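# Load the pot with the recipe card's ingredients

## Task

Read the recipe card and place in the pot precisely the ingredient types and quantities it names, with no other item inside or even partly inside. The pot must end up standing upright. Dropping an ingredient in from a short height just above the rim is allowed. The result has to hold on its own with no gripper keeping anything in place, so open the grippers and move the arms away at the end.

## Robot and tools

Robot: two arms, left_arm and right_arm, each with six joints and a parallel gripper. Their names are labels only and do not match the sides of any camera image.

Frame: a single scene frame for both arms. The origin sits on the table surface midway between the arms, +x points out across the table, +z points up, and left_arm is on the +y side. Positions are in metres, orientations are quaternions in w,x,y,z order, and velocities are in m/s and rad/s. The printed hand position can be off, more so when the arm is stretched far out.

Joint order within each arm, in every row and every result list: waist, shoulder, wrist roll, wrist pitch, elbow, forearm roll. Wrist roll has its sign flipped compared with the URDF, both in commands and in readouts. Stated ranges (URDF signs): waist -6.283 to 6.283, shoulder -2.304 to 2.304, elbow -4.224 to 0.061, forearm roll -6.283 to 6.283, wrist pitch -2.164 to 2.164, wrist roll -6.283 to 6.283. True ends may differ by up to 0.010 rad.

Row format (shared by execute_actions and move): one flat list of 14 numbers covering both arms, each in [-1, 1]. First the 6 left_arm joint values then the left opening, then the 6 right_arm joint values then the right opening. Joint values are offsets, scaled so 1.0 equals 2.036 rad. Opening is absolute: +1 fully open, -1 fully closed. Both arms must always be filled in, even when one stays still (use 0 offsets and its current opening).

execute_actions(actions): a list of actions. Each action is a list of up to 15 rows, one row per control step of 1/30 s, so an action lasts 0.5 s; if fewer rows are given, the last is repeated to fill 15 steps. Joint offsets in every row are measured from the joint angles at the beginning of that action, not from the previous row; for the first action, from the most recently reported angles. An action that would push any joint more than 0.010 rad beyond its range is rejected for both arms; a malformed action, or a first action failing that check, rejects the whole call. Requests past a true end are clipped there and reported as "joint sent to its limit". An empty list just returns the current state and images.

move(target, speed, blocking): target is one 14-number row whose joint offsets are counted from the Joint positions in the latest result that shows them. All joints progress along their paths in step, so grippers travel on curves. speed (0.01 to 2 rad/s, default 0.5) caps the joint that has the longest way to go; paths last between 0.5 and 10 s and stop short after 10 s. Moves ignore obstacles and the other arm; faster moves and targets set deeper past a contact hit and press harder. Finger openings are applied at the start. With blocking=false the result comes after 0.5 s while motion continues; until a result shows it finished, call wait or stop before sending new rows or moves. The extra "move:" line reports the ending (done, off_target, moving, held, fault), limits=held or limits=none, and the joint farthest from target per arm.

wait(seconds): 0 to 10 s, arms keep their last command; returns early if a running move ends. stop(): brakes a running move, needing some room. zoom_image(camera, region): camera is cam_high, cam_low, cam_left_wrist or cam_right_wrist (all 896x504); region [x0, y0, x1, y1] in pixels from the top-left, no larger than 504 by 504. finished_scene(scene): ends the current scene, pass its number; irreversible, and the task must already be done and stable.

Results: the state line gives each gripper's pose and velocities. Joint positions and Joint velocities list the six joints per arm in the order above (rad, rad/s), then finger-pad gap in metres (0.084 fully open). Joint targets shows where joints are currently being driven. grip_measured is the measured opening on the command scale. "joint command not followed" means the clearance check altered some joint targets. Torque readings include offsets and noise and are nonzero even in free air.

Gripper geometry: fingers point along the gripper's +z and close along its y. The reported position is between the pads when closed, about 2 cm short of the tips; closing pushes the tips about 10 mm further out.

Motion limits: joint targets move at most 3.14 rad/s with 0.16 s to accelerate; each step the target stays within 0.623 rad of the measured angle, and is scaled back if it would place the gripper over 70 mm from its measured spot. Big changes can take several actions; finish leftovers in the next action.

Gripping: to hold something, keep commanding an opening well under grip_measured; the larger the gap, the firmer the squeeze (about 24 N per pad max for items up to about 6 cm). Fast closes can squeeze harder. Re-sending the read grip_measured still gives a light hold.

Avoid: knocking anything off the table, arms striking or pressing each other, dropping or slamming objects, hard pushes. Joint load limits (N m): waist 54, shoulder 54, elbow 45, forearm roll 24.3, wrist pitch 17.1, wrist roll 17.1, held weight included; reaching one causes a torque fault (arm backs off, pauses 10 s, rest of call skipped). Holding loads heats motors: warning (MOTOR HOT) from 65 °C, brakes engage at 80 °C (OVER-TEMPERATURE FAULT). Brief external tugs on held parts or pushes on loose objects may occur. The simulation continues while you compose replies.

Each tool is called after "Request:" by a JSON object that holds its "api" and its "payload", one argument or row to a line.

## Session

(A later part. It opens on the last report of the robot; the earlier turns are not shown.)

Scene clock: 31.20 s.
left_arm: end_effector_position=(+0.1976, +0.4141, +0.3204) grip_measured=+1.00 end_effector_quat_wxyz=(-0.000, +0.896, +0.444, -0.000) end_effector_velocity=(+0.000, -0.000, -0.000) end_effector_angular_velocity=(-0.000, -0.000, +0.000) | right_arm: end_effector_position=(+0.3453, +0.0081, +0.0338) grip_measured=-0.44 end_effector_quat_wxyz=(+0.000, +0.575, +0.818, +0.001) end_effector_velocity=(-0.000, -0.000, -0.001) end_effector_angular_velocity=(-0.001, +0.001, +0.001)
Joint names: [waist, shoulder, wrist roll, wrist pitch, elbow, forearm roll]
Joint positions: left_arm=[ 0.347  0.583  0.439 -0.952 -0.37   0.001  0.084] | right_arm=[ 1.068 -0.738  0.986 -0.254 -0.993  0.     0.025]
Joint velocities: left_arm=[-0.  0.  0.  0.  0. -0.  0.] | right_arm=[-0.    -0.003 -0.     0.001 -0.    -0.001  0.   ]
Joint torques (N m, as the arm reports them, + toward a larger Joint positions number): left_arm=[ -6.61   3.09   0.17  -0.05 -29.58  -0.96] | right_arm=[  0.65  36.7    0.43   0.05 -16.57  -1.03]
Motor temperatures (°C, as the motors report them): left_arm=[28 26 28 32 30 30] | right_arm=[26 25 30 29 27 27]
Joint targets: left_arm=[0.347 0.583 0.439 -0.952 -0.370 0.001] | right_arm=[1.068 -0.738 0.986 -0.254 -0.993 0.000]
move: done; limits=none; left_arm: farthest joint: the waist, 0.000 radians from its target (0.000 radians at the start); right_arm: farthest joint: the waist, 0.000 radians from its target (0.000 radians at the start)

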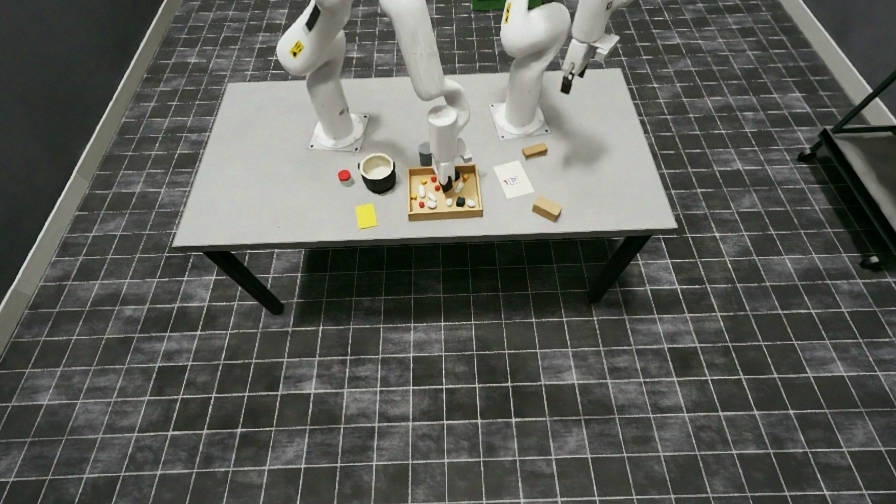

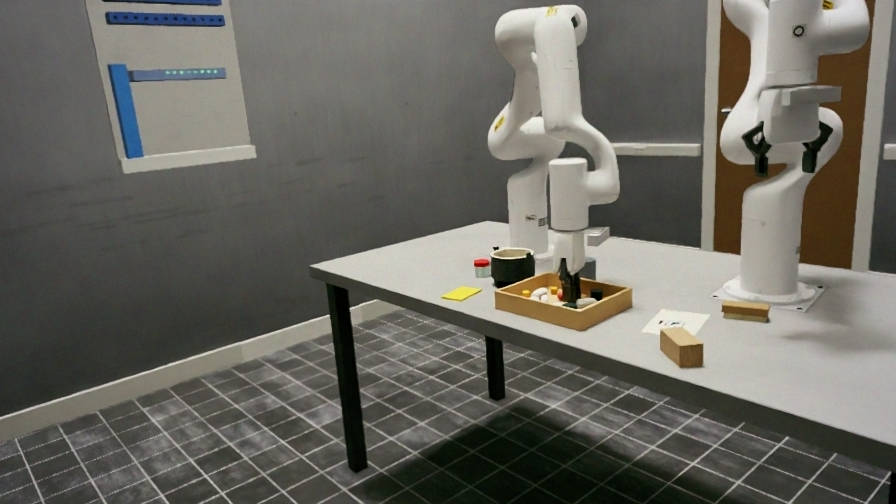

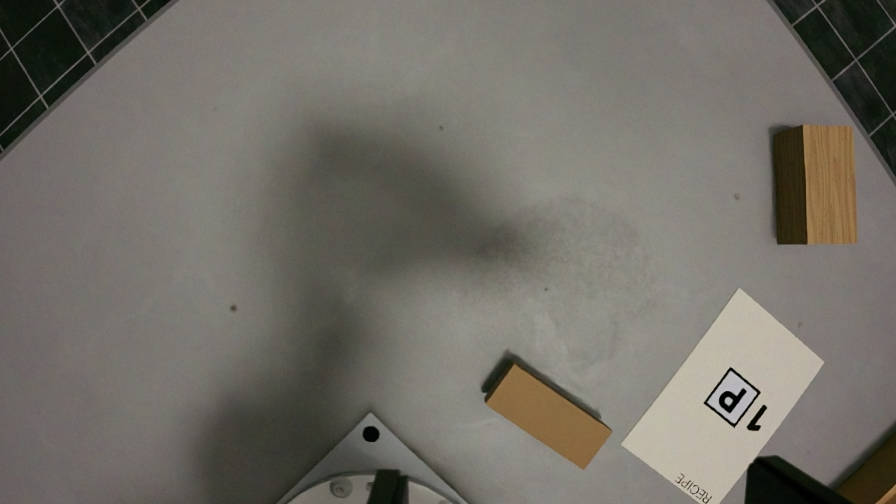

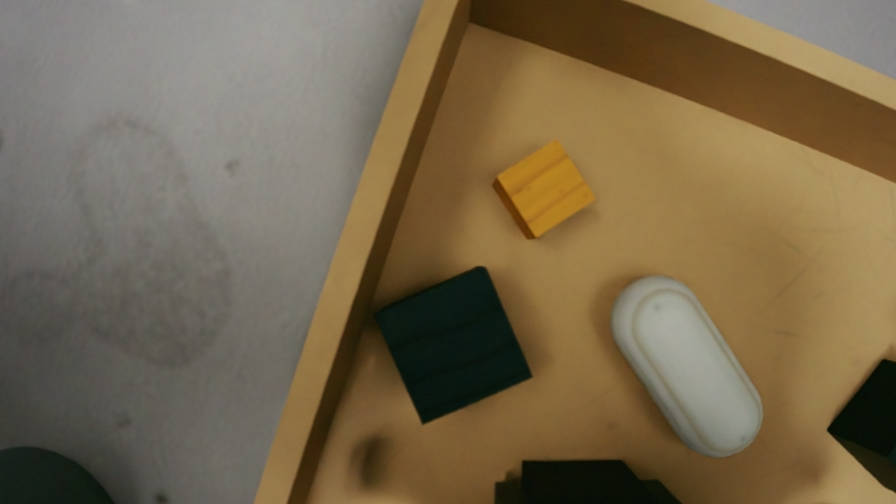

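Request:
{"api": "execute_actions", "payload": {
  "actions": [
    [[0,0,0,0,0,0,1,0,0,0,0,0,0,-0.1],[0,0,0,0,0,0,1,0,0,0,0,0,0,-0.1],[0,0,0,0,0,0,1,0,0,0,0,0,0,-0.1],[0,0,0,0,0,0,1,0,0,0,0,0,0,-0.1],[0,0,0,0,0,0,1,0,0,0,0,0,0,-0.1],[0,0,0,0,0,0,1,0,0,0,0,0,0,-0.1],[0,0,0,0,0,0,1,0,0.007,0,-0.006,0.001,0,-0.1],[0,0,0,0,0,0,1,0,0.014,0,-0.012,0.002,0,-0.1],[0,0,0,0,0,0,1,0,0.021,0,-0.018,0.003,0,-0.1],[0,0,0,0,0,0,1,0,0.028,0,-0.024,0.004,0,-0.1],[0,0,0,0,0,0,1,0,0.035,0,-0.03,0.005,0,-0.1],[0,0,0,0,0,0,1,0,0.042,0,-0.036,0.006,0,-0.1],[0,0,0,0,0,0,1,0,0.049,0,-0.042,0.007,0,-0.1],[0,0,0,0,0,0,1,0,0.055,0,-0.047,0.008,0,-0.1]],
    [[0,0,0,0,0,0,1,-0.005,0.022,0.022,0,0.022,0,-0.1],[0,0,0,0,0,0,1,-0.01,0.044,0.044,0,0.044,0,-0.1],[0,0,0,0,0,0,1,-0.015,0.066,0.066,0,0.066,0,-0.1],[0,0,0,0,0,0,1,-0.02,0.088,0.088,0,0.088,0,-0.1],[0,0,0,0,0,0,1,-0.0255,0.11,0.11,0,0.11,0,-0.1]]
  ]
}}

Scene clock: 34.47 s.
left_arm: end_effector_position=(+0.1976, +0.4141, +0.3204) grip_measured=+1.00 end_effector_quat_wxyz=(-0.000, +0.896, +0.444, -0.000) end_effector_velocity=(-0.000, -0.000, -0.000) end_effector_angular_velocity=(+0.000, +0.000, -0.000) | right_arm: end_effector_position=(+0.3205, -0.0629, +0.1125) grip_measured=-0.11 end_effector_quat_wxyz=(+0.000, +0.504, +0.864, +0.001) end_effector_velocity=(-0.007, -0.016, +0.006) end_effector_angular_velocity=(+0.001, -0.000, +0.042)
Joint names: [waist, shoulder, wrist roll, wrist pitch, elbow, forearm roll]
Joint positions: left_arm=[ 0.347  0.583  0.439 -0.952 -0.37   0.001  0.084] | right_arm=[ 1.017 -0.448  1.206 -0.314 -0.764  0.     0.039]
Joint velocities: left_arm=[-0. -0. -0. -0.  0.  0. -0.] | right_arm=[-0.01   0.044  0.055  0.005  0.048  0.002  0.   ]
Joint torques (N m, as the arm reports them, + toward a larger Joint positions number): left_arm=[ -6.87   1.91   0.05   0.06 -29.5   -0.93] | right_arm=[  0.86  27.25   0.29   0.01 -17.54  -1.15]
Motor temperatures (°C, as the motors report them): left_arm=[28 26 28 32 30 30] | right_arm=[26 25 30 29 27 27]
Joint targets: left_arm=[0.347 0.583 0.439 -0.952 -0.370 0.001] | right_arm=[1.016 -0.444 1.210 -0.314 -0.759 0.000]

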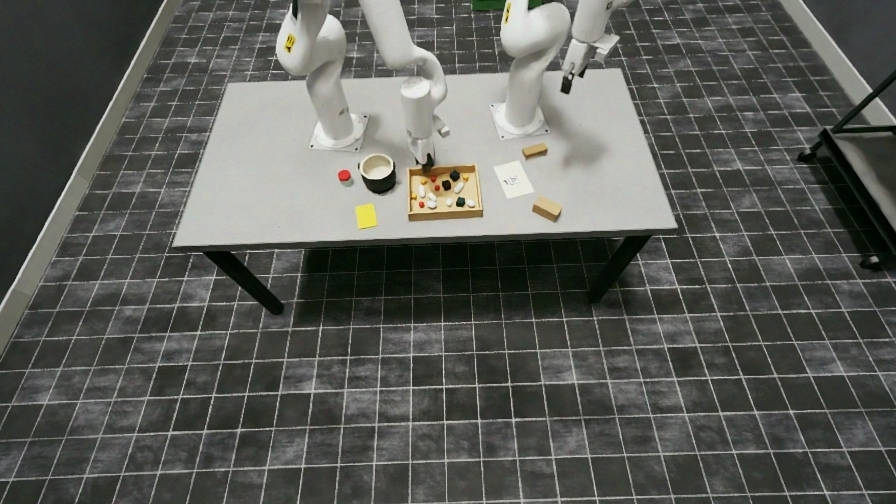

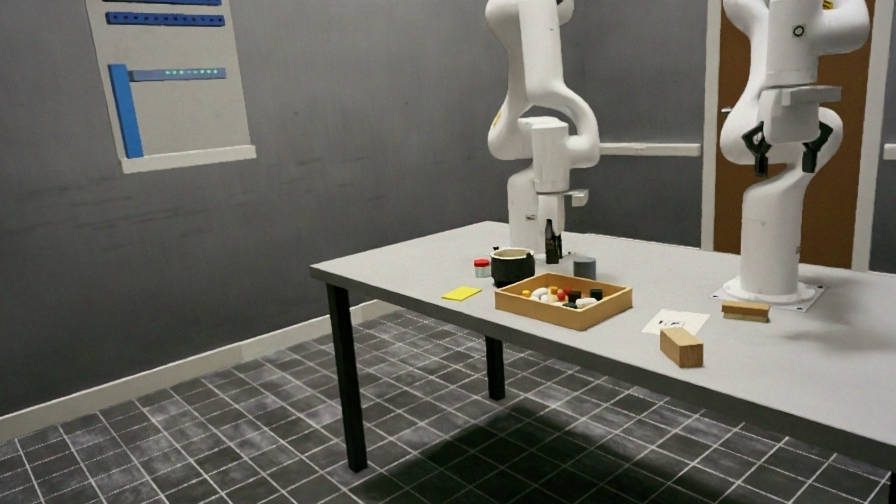

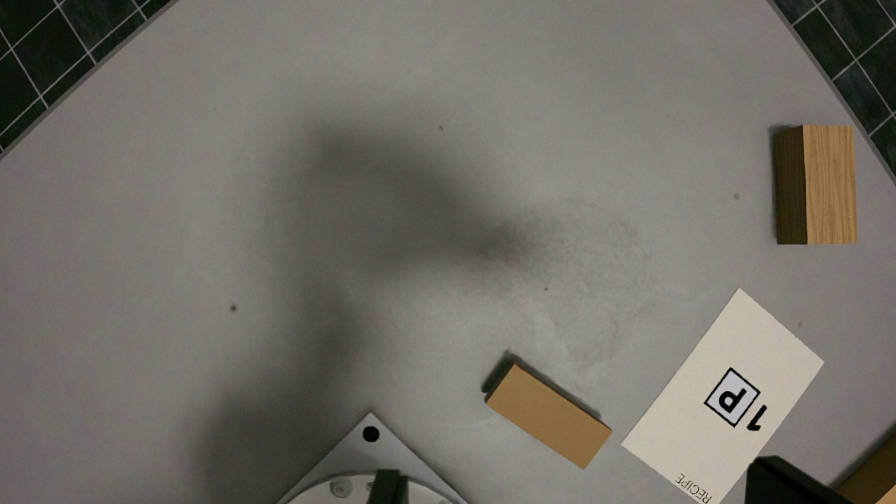

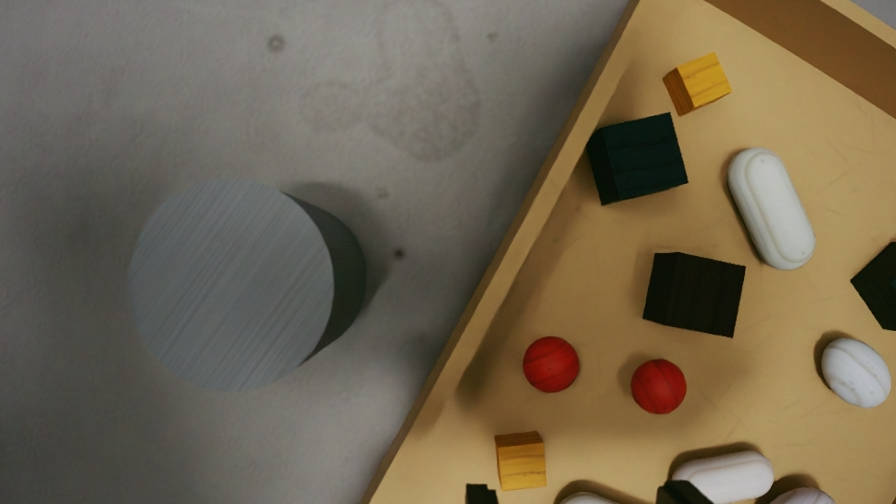

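Request:
{"api": "move", "payload": {
  "target": [0,0,0,0,0,0,1,-0.0044,-0.0635,0.036,0.065,0.002,0,-0.35],
  "speed": 0.4
}}

Scene clock: 36.73 s.
left_arm: end_effector_position=(+0.1976, +0.4141, +0.3204) grip_measured=+1.00 end_effector_quat_wxyz=(-0.000, +0.896, +0.444, -0.000) end_effector_velocity=(-0.000, +0.000, -0.000) end_effector_angular_velocity=(-0.000, +0.001, +0.001) | right_arm: end_effector_position=(+0.3195, -0.0703, +0.0546) grip_measured=-0.37 end_effector_quat_wxyz=(+0.000, +0.476, +0.880, +0.000) end_effector_velocity=(-0.001, -0.001, -0.001) end_effector_angular_velocity=(-0.002, +0.002, +0.002)
Joint names: [waist, shoulder, wrist roll, wrist pitch, elbow, forearm roll]
Joint positions: left_arm=[ 0.347  0.583  0.439 -0.952 -0.37   0.001  0.084] | right_arm=[ 1.008 -0.577  1.279 -0.182 -0.76   0.     0.028]
Joint velocities: left_arm=[ 0.001 -0.     0.001 -0.001  0.     0.    -0.   ] | right_arm=[-0.    -0.002  0.001  0.001  0.002 -0.001 -0.   ]
Joint torques (N m, as the arm reports them, + toward a larger Joint positions number): left_arm=[ -5.34   1.07  -0.15  -0.32 -27.51  -0.13] | right_arm=[  1.32  31.8    0.37   0.02 -15.47  -1.07]
Motor temperatures (°C, as the motors report them): left_arm=[28 26 28 32 30 30] | right_arm=[26 25 30 29 27 27]
Joint targets: left_arm=[0.347 0.583 0.439 -0.952 -0.370 0.001] | right_arm=[1.008 -0.578 1.279 -0.181 -0.760 0.000]
move: done; limits=none; left_arm: farthest joint: the waist, 0.000 radians from its target (0.000 radians at the start); right_arm: farthest joint: the waist, 0.000 radians from its target (0.008 radians at the start)

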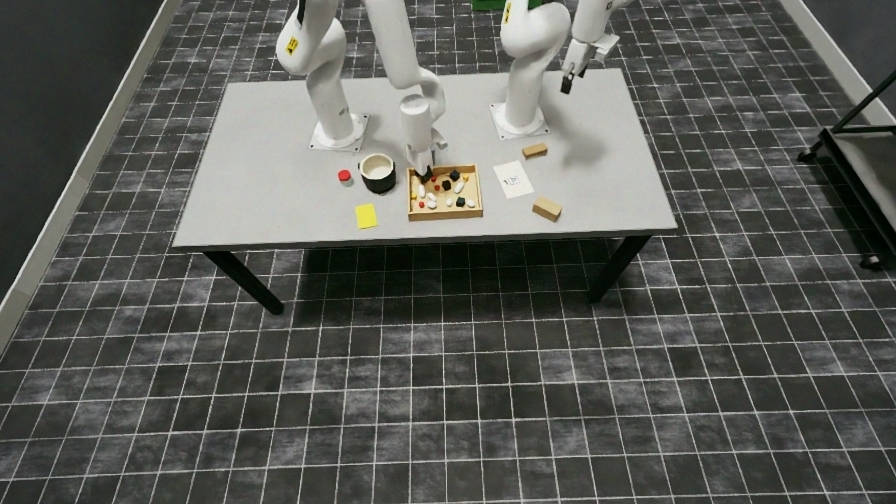

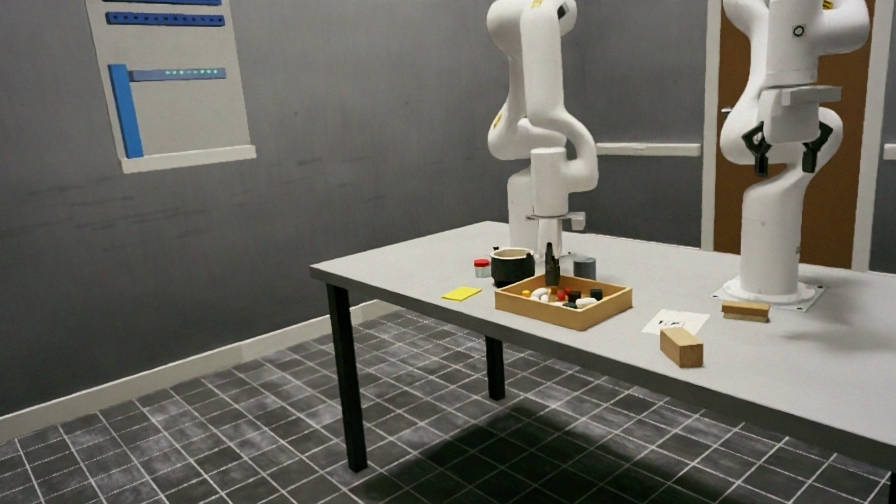

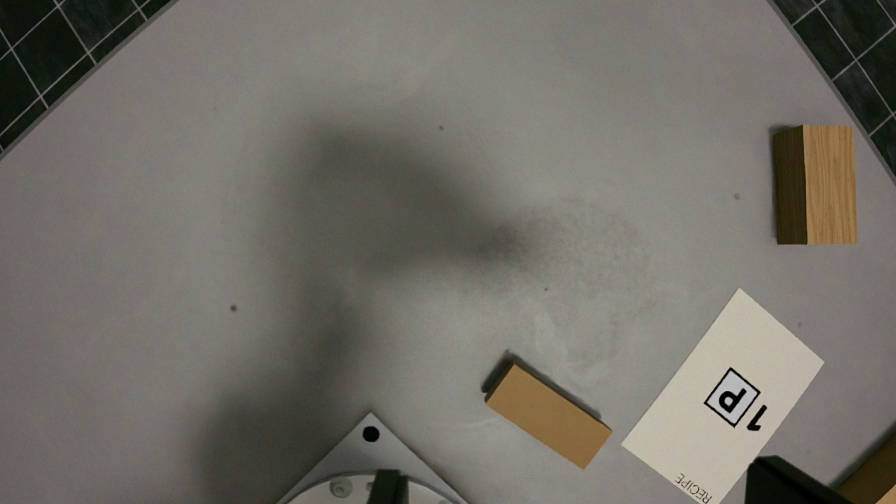

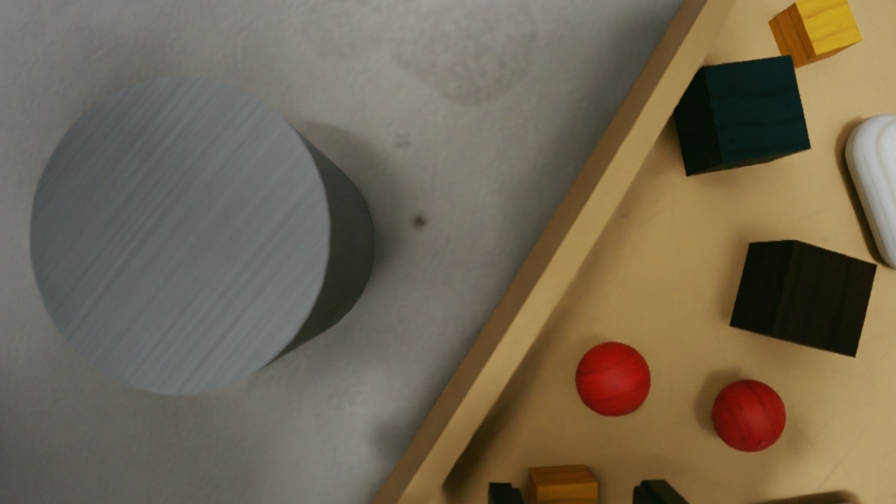

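Request:
{"api": "move", "payload": {
  "target": [0,0,0,0,0,0,1,0,-0.034,0,0.027,-0.0065,0,-0.35],
  "speed": 0.15
}}

Request:
{"api": "execute_actions", "payload": {
  "actions": [
    [[0,0,0,0,0,0,1,0,0,0,0,0,0,-0.45],[0,0,0,0,0,0,1,0,0,0,0,0,0,-0.5],[0,0,0,0,0,0,1,0,0,0,0,0,0,-0.55],[0,0,0,0,0,0,1,0,0,0,0,0,0,-0.6],[0,0,0,0,0,0,1,0,0,0,0,0,0,-0.65],[0,0,0,0,0,0,1,0,0,0,0,0,0,-0.7],[0,0,0,0,0,0,1,0,0,0,0,0,0,-0.75],[0,0,0,0,0,0,1,0,0,0,0,0,0,-0.8],[0,0,0,0,0,0,1,0,0,0,0,0,0,-0.85],[0,0,0,0,0,0,1,0,0,0,0,0,0,-0.9]]
  ]
}}

Request:
{"api": "move", "payload": {
  "target": [0,0,0,0,0,0,1,0,0.12,0,-0.108,0.012,0,-0.9],
  "speed": 0.5
}}

Scene clock: 38.87 s.
left_arm: end_effector_position=(+0.1976, +0.4141, +0.3204) grip_measured=+1.00 end_effector_quat_wxyz=(-0.000, +0.896, +0.444, -0.000) end_effector_velocity=(-0.000, +0.000, +0.000) end_effector_angular_velocity=(+0.001, +0.001, -0.002) | right_arm: end_effector_position=(+0.3192, -0.0706, +0.0273) grip_measured=-0.37 end_effector_quat_wxyz=(-0.000, +0.476, +0.880, -0.000) end_effector_velocity=(+0.001, +0.001, -0.001) end_effector_angular_velocity=(+0.001, -0.001, +0.001)
Joint names: [waist, shoulder, wrist roll, wrist pitch, elbow, forearm roll]
Joint positions: left_arm=[ 0.347  0.583  0.439 -0.952 -0.37   0.001  0.084] | right_arm=[ 1.008 -0.646  1.279 -0.127 -0.773  0.     0.028]
Joint velocities: left_arm=[-0.     0.    -0.001 -0.    -0.     0.001  0.   ] | right_arm=[-0.    -0.002  0.     0.002 -0.002 -0.001  0.   ]
Joint torques (N m, as the arm reports them, + toward a larger Joint positions number): left_arm=[ -7.11  -1.42  -0.06  -0.19 -29.73  -0.44] | right_arm=[  0.86  32.71   0.44  -0.04 -14.31  -1.06]
Motor temperatures (°C, as the motors report them): left_arm=[28 26 28 32 30 30] | right_arm=[26 25 30 29 27 27]
Joint targets: left_arm=[0.347 0.583 0.439 -0.952 -0.370 0.001] | right_arm=[1.008 -0.646 1.279 -0.127 -0.773 0.000]
move: done; limits=none; left_arm: farthest joint: the waist, 0.000 radians from its target (0.000 radians at the start); right_arm: farthest joint: the waist, 0.000 radians from its target (0.000 radians at the start)

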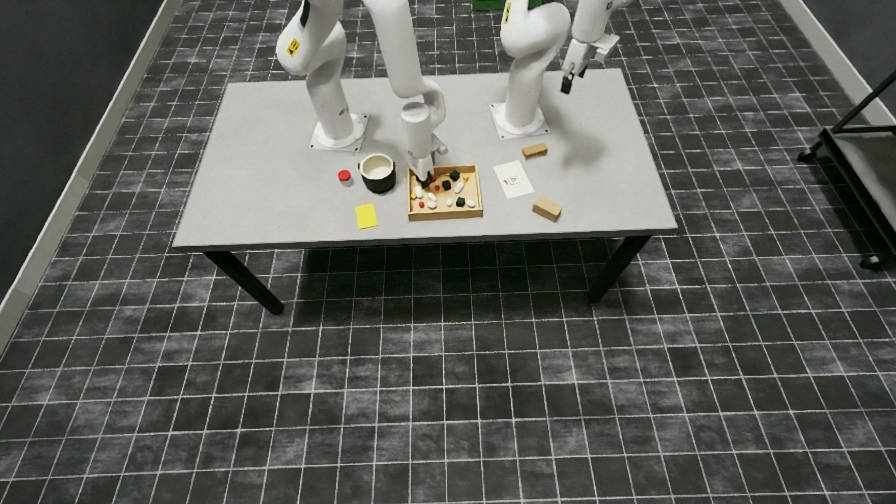

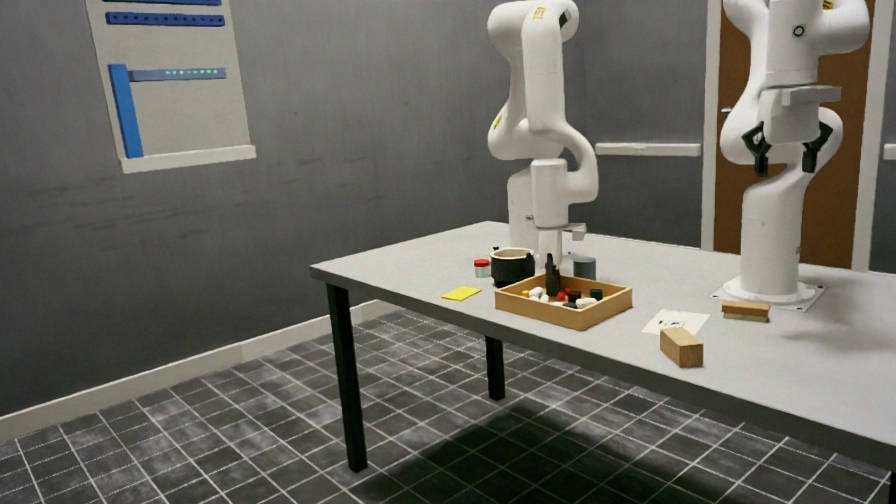

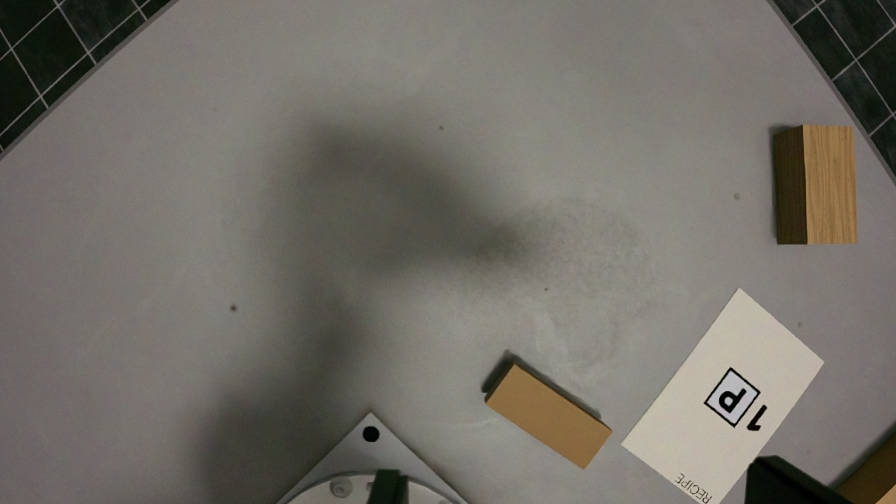

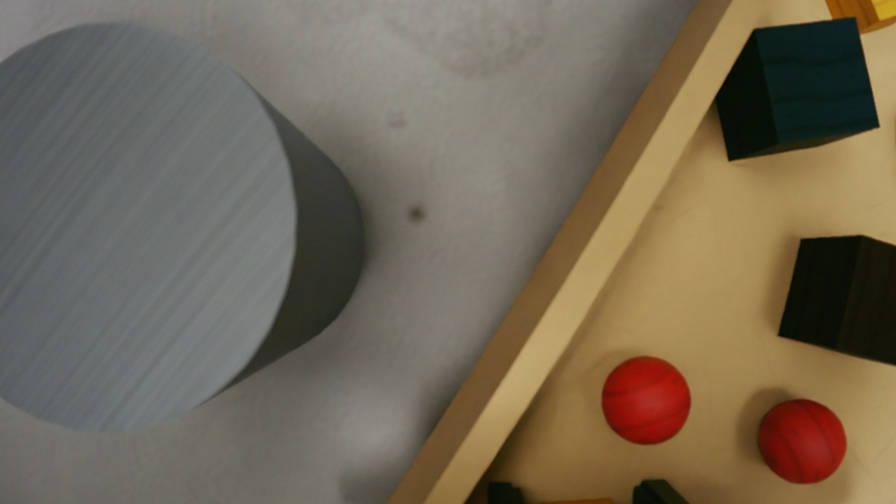

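Scene clock: 39.37 s.
left_arm: end_effector_position=(+0.1976, +0.4141, +0.3204) grip_measured=+1.00 end_effector_quat_wxyz=(-0.000, +0.896, +0.444, -0.000) end_effector_velocity=(+0.000, -0.000, -0.000) end_effector_angular_velocity=(-0.001, -0.001, +0.001) | right_arm: end_effector_position=(+0.3194, -0.0704, +0.0274) grip_measured=-0.65 end_effector_quat_wxyz=(+0.000, +0.476, +0.880, +0.000) end_effector_velocity=(+0.000, -0.000, -0.000) end_effector_angular_velocity=(-0.000, -0.000, +0.000)
Joint names: [waist, shoulder, wrist roll, wrist pitch, elbow, forearm roll]
Joint positions: left_arm=[ 0.347  0.583  0.439 -0.952 -0.37   0.001  0.084] | right_arm=[ 1.008 -0.646  1.279 -0.127 -0.773  0.     0.016]
Joint velocities: left_arm=[ 0.    -0.     0.     0.     0.    -0.001  0.   ] | right_arm=[-0.    -0.001  0.     0.    -0.    -0.     0.   ]
Joint torques (N m, as the arm reports them, + toward a larger Joint positions number): left_arm=[ -4.15  -1.65   0.14  -0.1  -29.33  -0.09] | right_arm=[  0.59  29.2    0.46  -0.04 -12.02  -0.96]
Motor temperatures (°C, as the motors report them): left_arm=[28 26 28 32 30 30] | right_arm=[26 25 30 29 27 27]
Joint targets: left_arm=[0.347 0.583 0.439 -0.952 -0.370 0.001] | right_arm=[1.008 -0.646 1.279 -0.127 -0.773 0.000]

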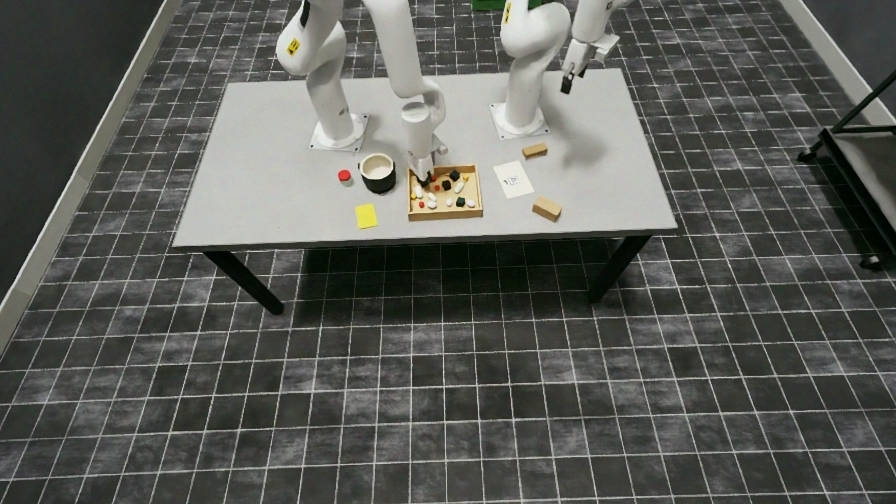

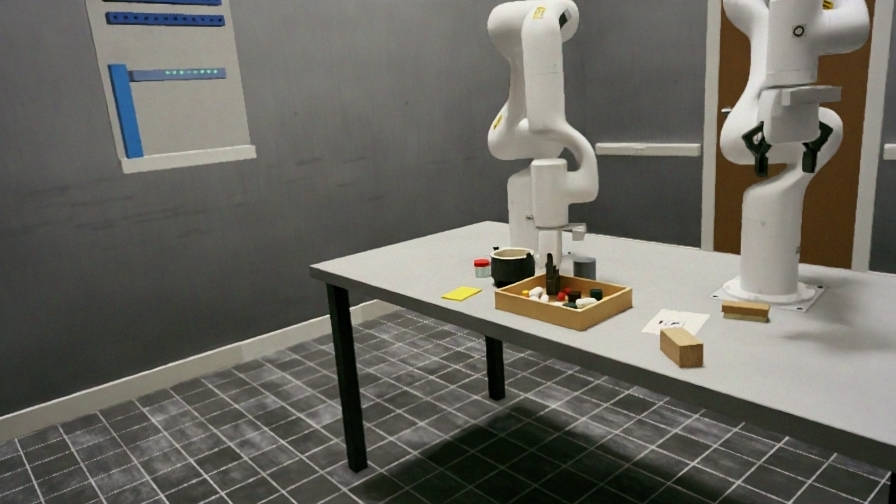

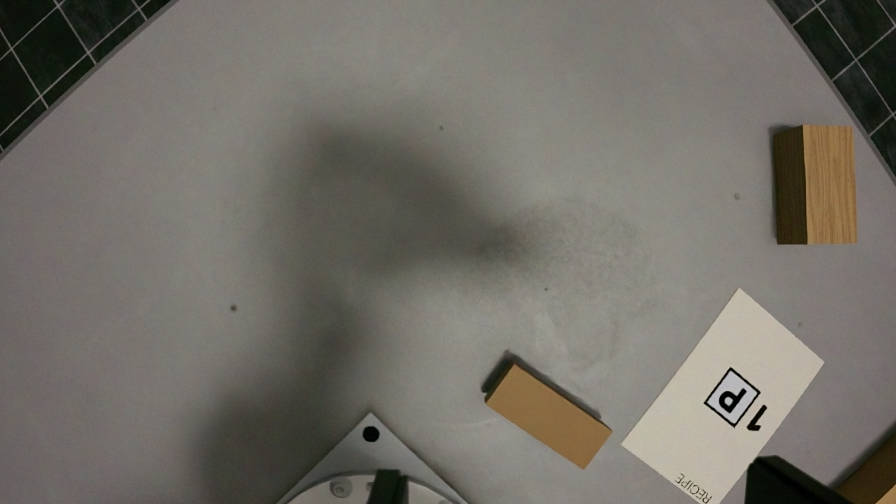

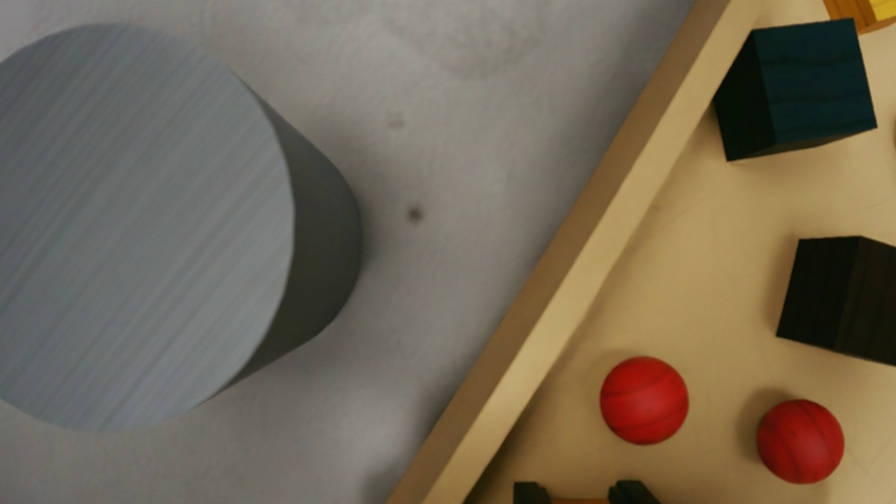

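Scene clock: 40.47 s.
left_arm: end_effector_position=(+0.1976, +0.4141, +0.3204) grip_measured=+1.00 end_effector_quat_wxyz=(-0.000, +0.896, +0.444, -0.000) end_effector_velocity=(-0.000, +0.000, +0.000) end_effector_angular_velocity=(+0.001, -0.000, -0.000) | right_arm: end_effector_position=(+0.3198, -0.0698, +0.1287) grip_measured=-0.65 end_effector_quat_wxyz=(+0.000, +0.476, +0.880, +0.000) end_effector_velocity=(-0.000, -0.000, +0.001) end_effector_angular_velocity=(+0.001, -0.000, -0.000)
Joint names: [waist, shoulder, wrist roll, wrist pitch, elbow, forearm roll]
Joint positions: left_arm=[ 0.347  0.583  0.439 -0.952 -0.37   0.001  0.084] | right_arm=[ 1.008 -0.402  1.279 -0.346 -0.749  0.     0.016]
Joint velocities: left_arm=[ 0.     0.     0.     0.001 -0.     0.001  0.   ] | right_arm=[ 0.     0.003 -0.    -0.001  0.001 -0.    -0.   ]
Joint torques (N m, as the arm reports them, + toward a larger Joint positions number): left_arm=[ -4.59  -2.41   0.09  -0.08 -29.07  -1.04] | right_arm=[  1.35  29.16   0.42  -0.01 -17.98  -0.95]
Motor temperatures (°C, as the motors report them): left_arm=[28 26 28 32 30 30] | right_arm=[26 25 30 29 27 27]
Joint targets: left_arm=[0.347 0.583 0.439 -0.952 -0.370 0.001] | right_arm=[1.008 -0.402 1.279 -0.347 -0.749 0.000]
move: done; limits=none; left_arm: farthest joint: the waist, 0.000 radians from its target (0.000 radians at the start); right_arm: farthest joint: the waist, 0.000 radians from its target (0.000 radians at the start)

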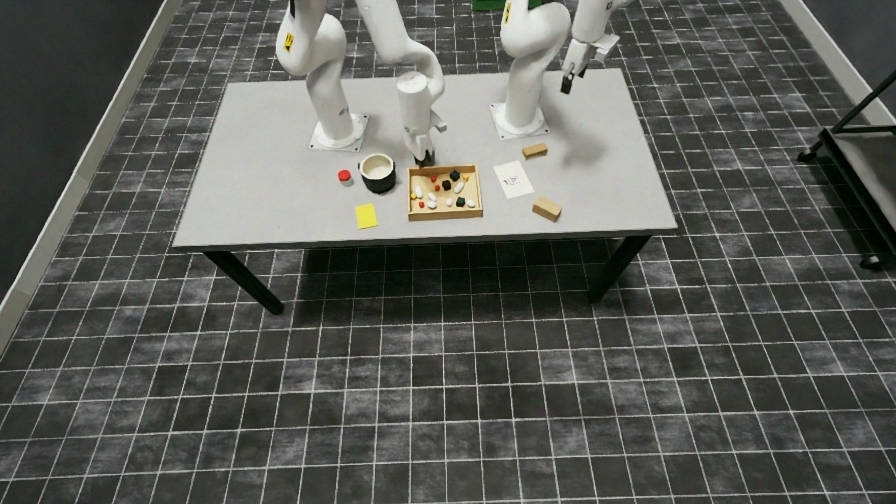

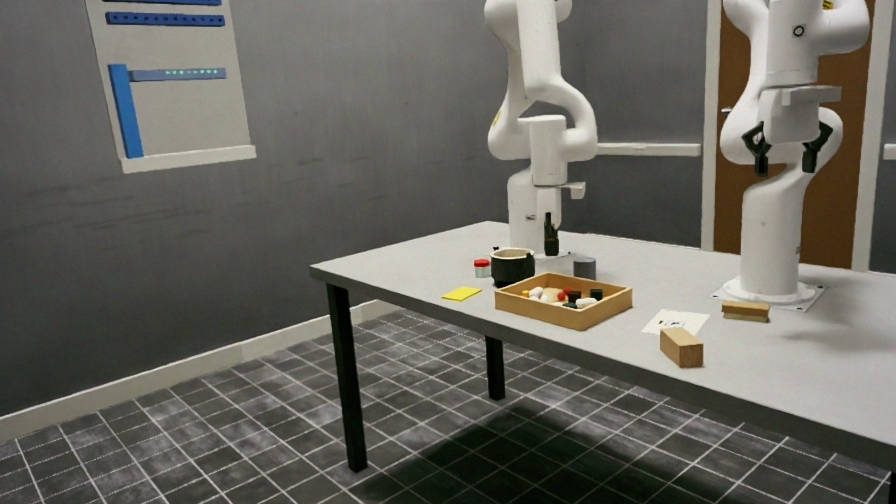

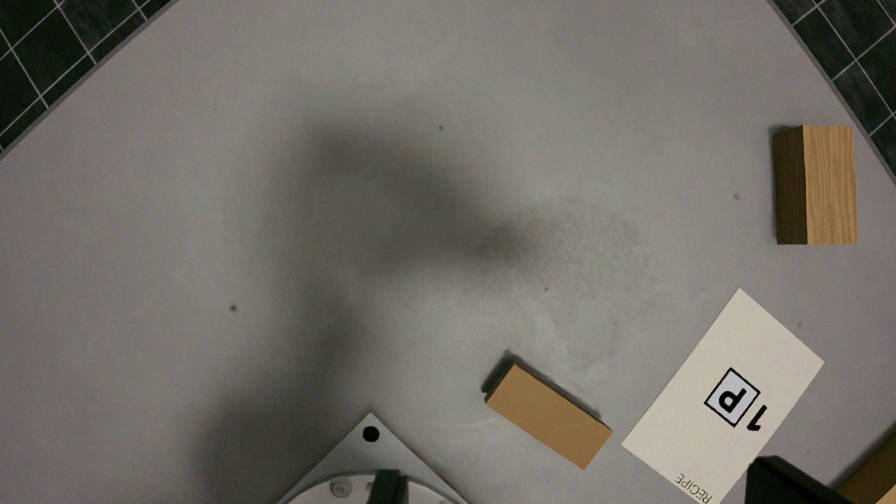

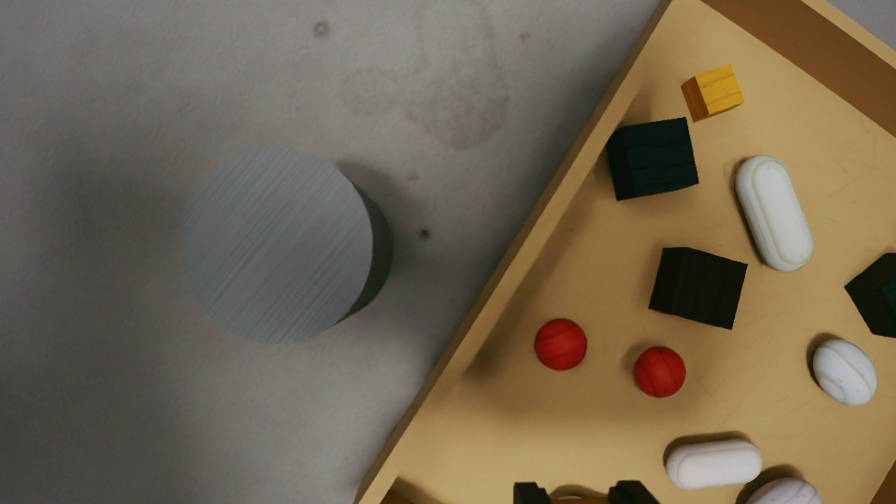

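Request:
{"api": "move", "payload": {
  "target": [0,0,0,0,0,0,1,-0.22,0.12,0,0.99,0,0,-0.9],
  "speed": 1.4
}}

Request:
{"api": "zoom_image", "payload": {
  "camera": "cam_high",
  "region": [310, 60, 420, 150]
}}

Scene clock: 43.57 s.
left_arm: end_effector_position=(+0.1976, +0.4141, +0.3204) grip_measured=+1.00 end_effector_quat_wxyz=(-0.000, +0.896, +0.444, -0.000) end_effector_velocity=(-0.000, +0.000, -0.000) end_effector_angular_velocity=(-0.000, +0.000, -0.000) | right_arm: end_effector_position=(+0.5954, -0.1539, +0.6342) grip_measured=-0.65 end_effector_quat_wxyz=(+0.375, +0.281, +0.321, +0.823) end_effector_velocity=(+0.000, -0.001, +0.001) end_effector_angular_velocity=(+0.002, -0.002, -0.003)
Joint names: [waist, shoulder, wrist roll, wrist pitch, elbow, forearm roll]
Joint positions: left_arm=[ 0.347  0.583  0.439 -0.952 -0.37   0.001  0.084] | right_arm=[ 0.56  -0.158  1.279  1.669 -0.749  0.     0.016]
Joint velocities: left_arm=[ 0. -0. -0. -0. -0.  0. -0.] | right_arm=[-0.001 -0.    -0.     0.002 -0.001  0.003  0.   ]
Joint torques (N m, as the arm reports them, + toward a larger Joint positions number): left_arm=[ -7.12   0.53  -0.48  -0.1  -28.17  -1.16] | right_arm=[  1.12  25.68   0.38   1.12 -22.38  -0.82]
Motor temperatures (°C, as the motors report them): left_arm=[28 26 28 32 30 30] | right_arm=[26 25 30 29 27 27]
Joint targets: left_arm=[0.347 0.583 0.439 -0.952 -0.370 0.001] | right_arm=[0.560 -0.158 1.279 1.669 -0.749 0.000]
move: done; limits=none; left_arm: farthest joint: the waist, 0.000 radians from its target (0.000 radians at the start); right_arm: farthest joint: the wrist pitch, 0.001 radians from its target (2.016 radians at the start)

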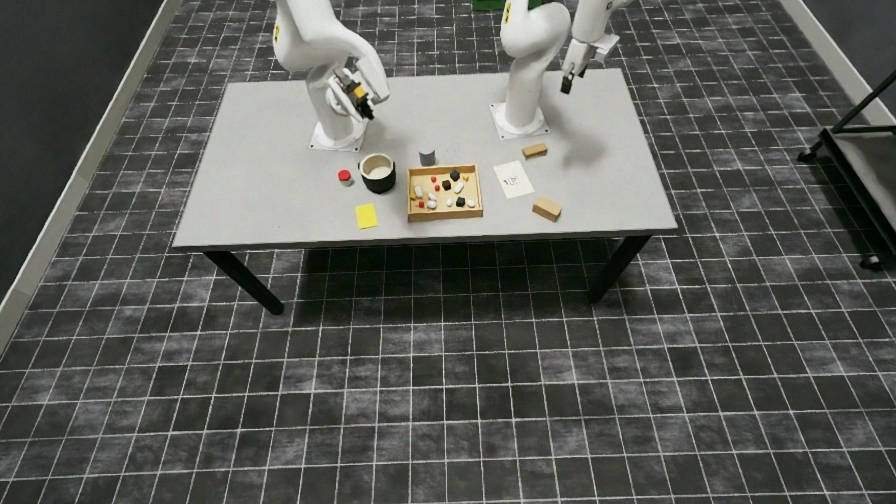

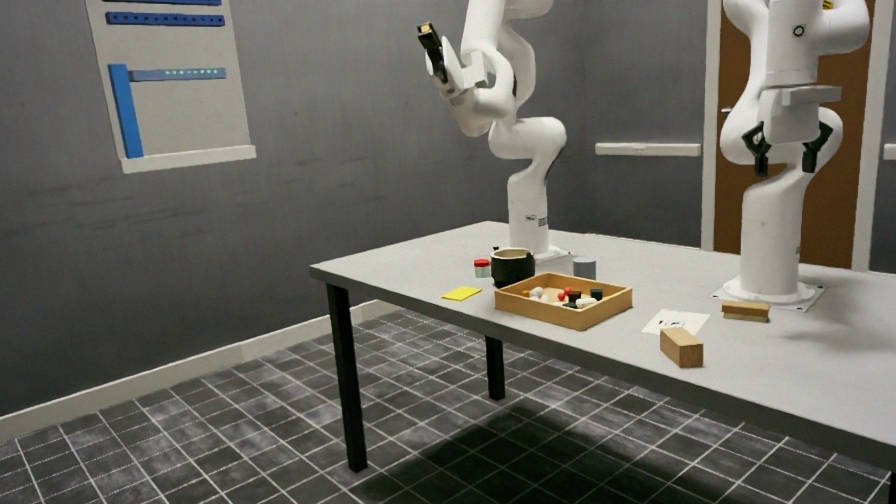

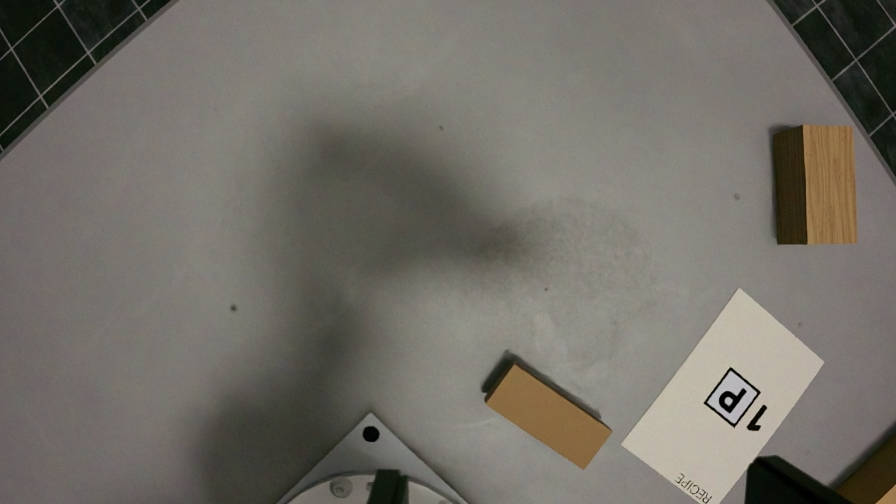

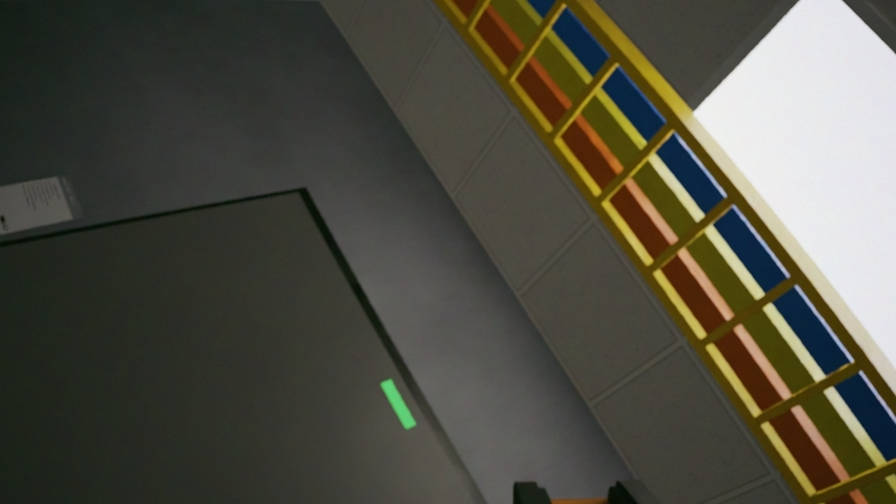

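Region (310, 60, 420, 150) of cam_high's 896x504 image, scaled by 4.582, with more detail than that image has; it fills the top 412 rows of this view, and the rest is white.

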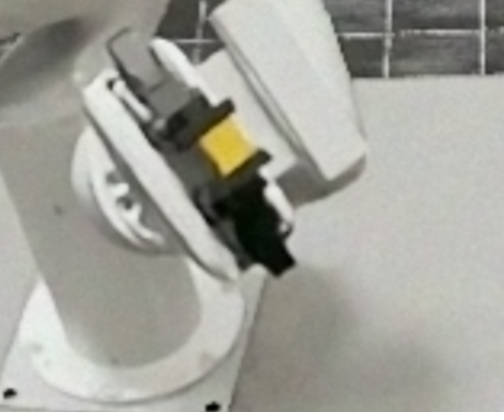

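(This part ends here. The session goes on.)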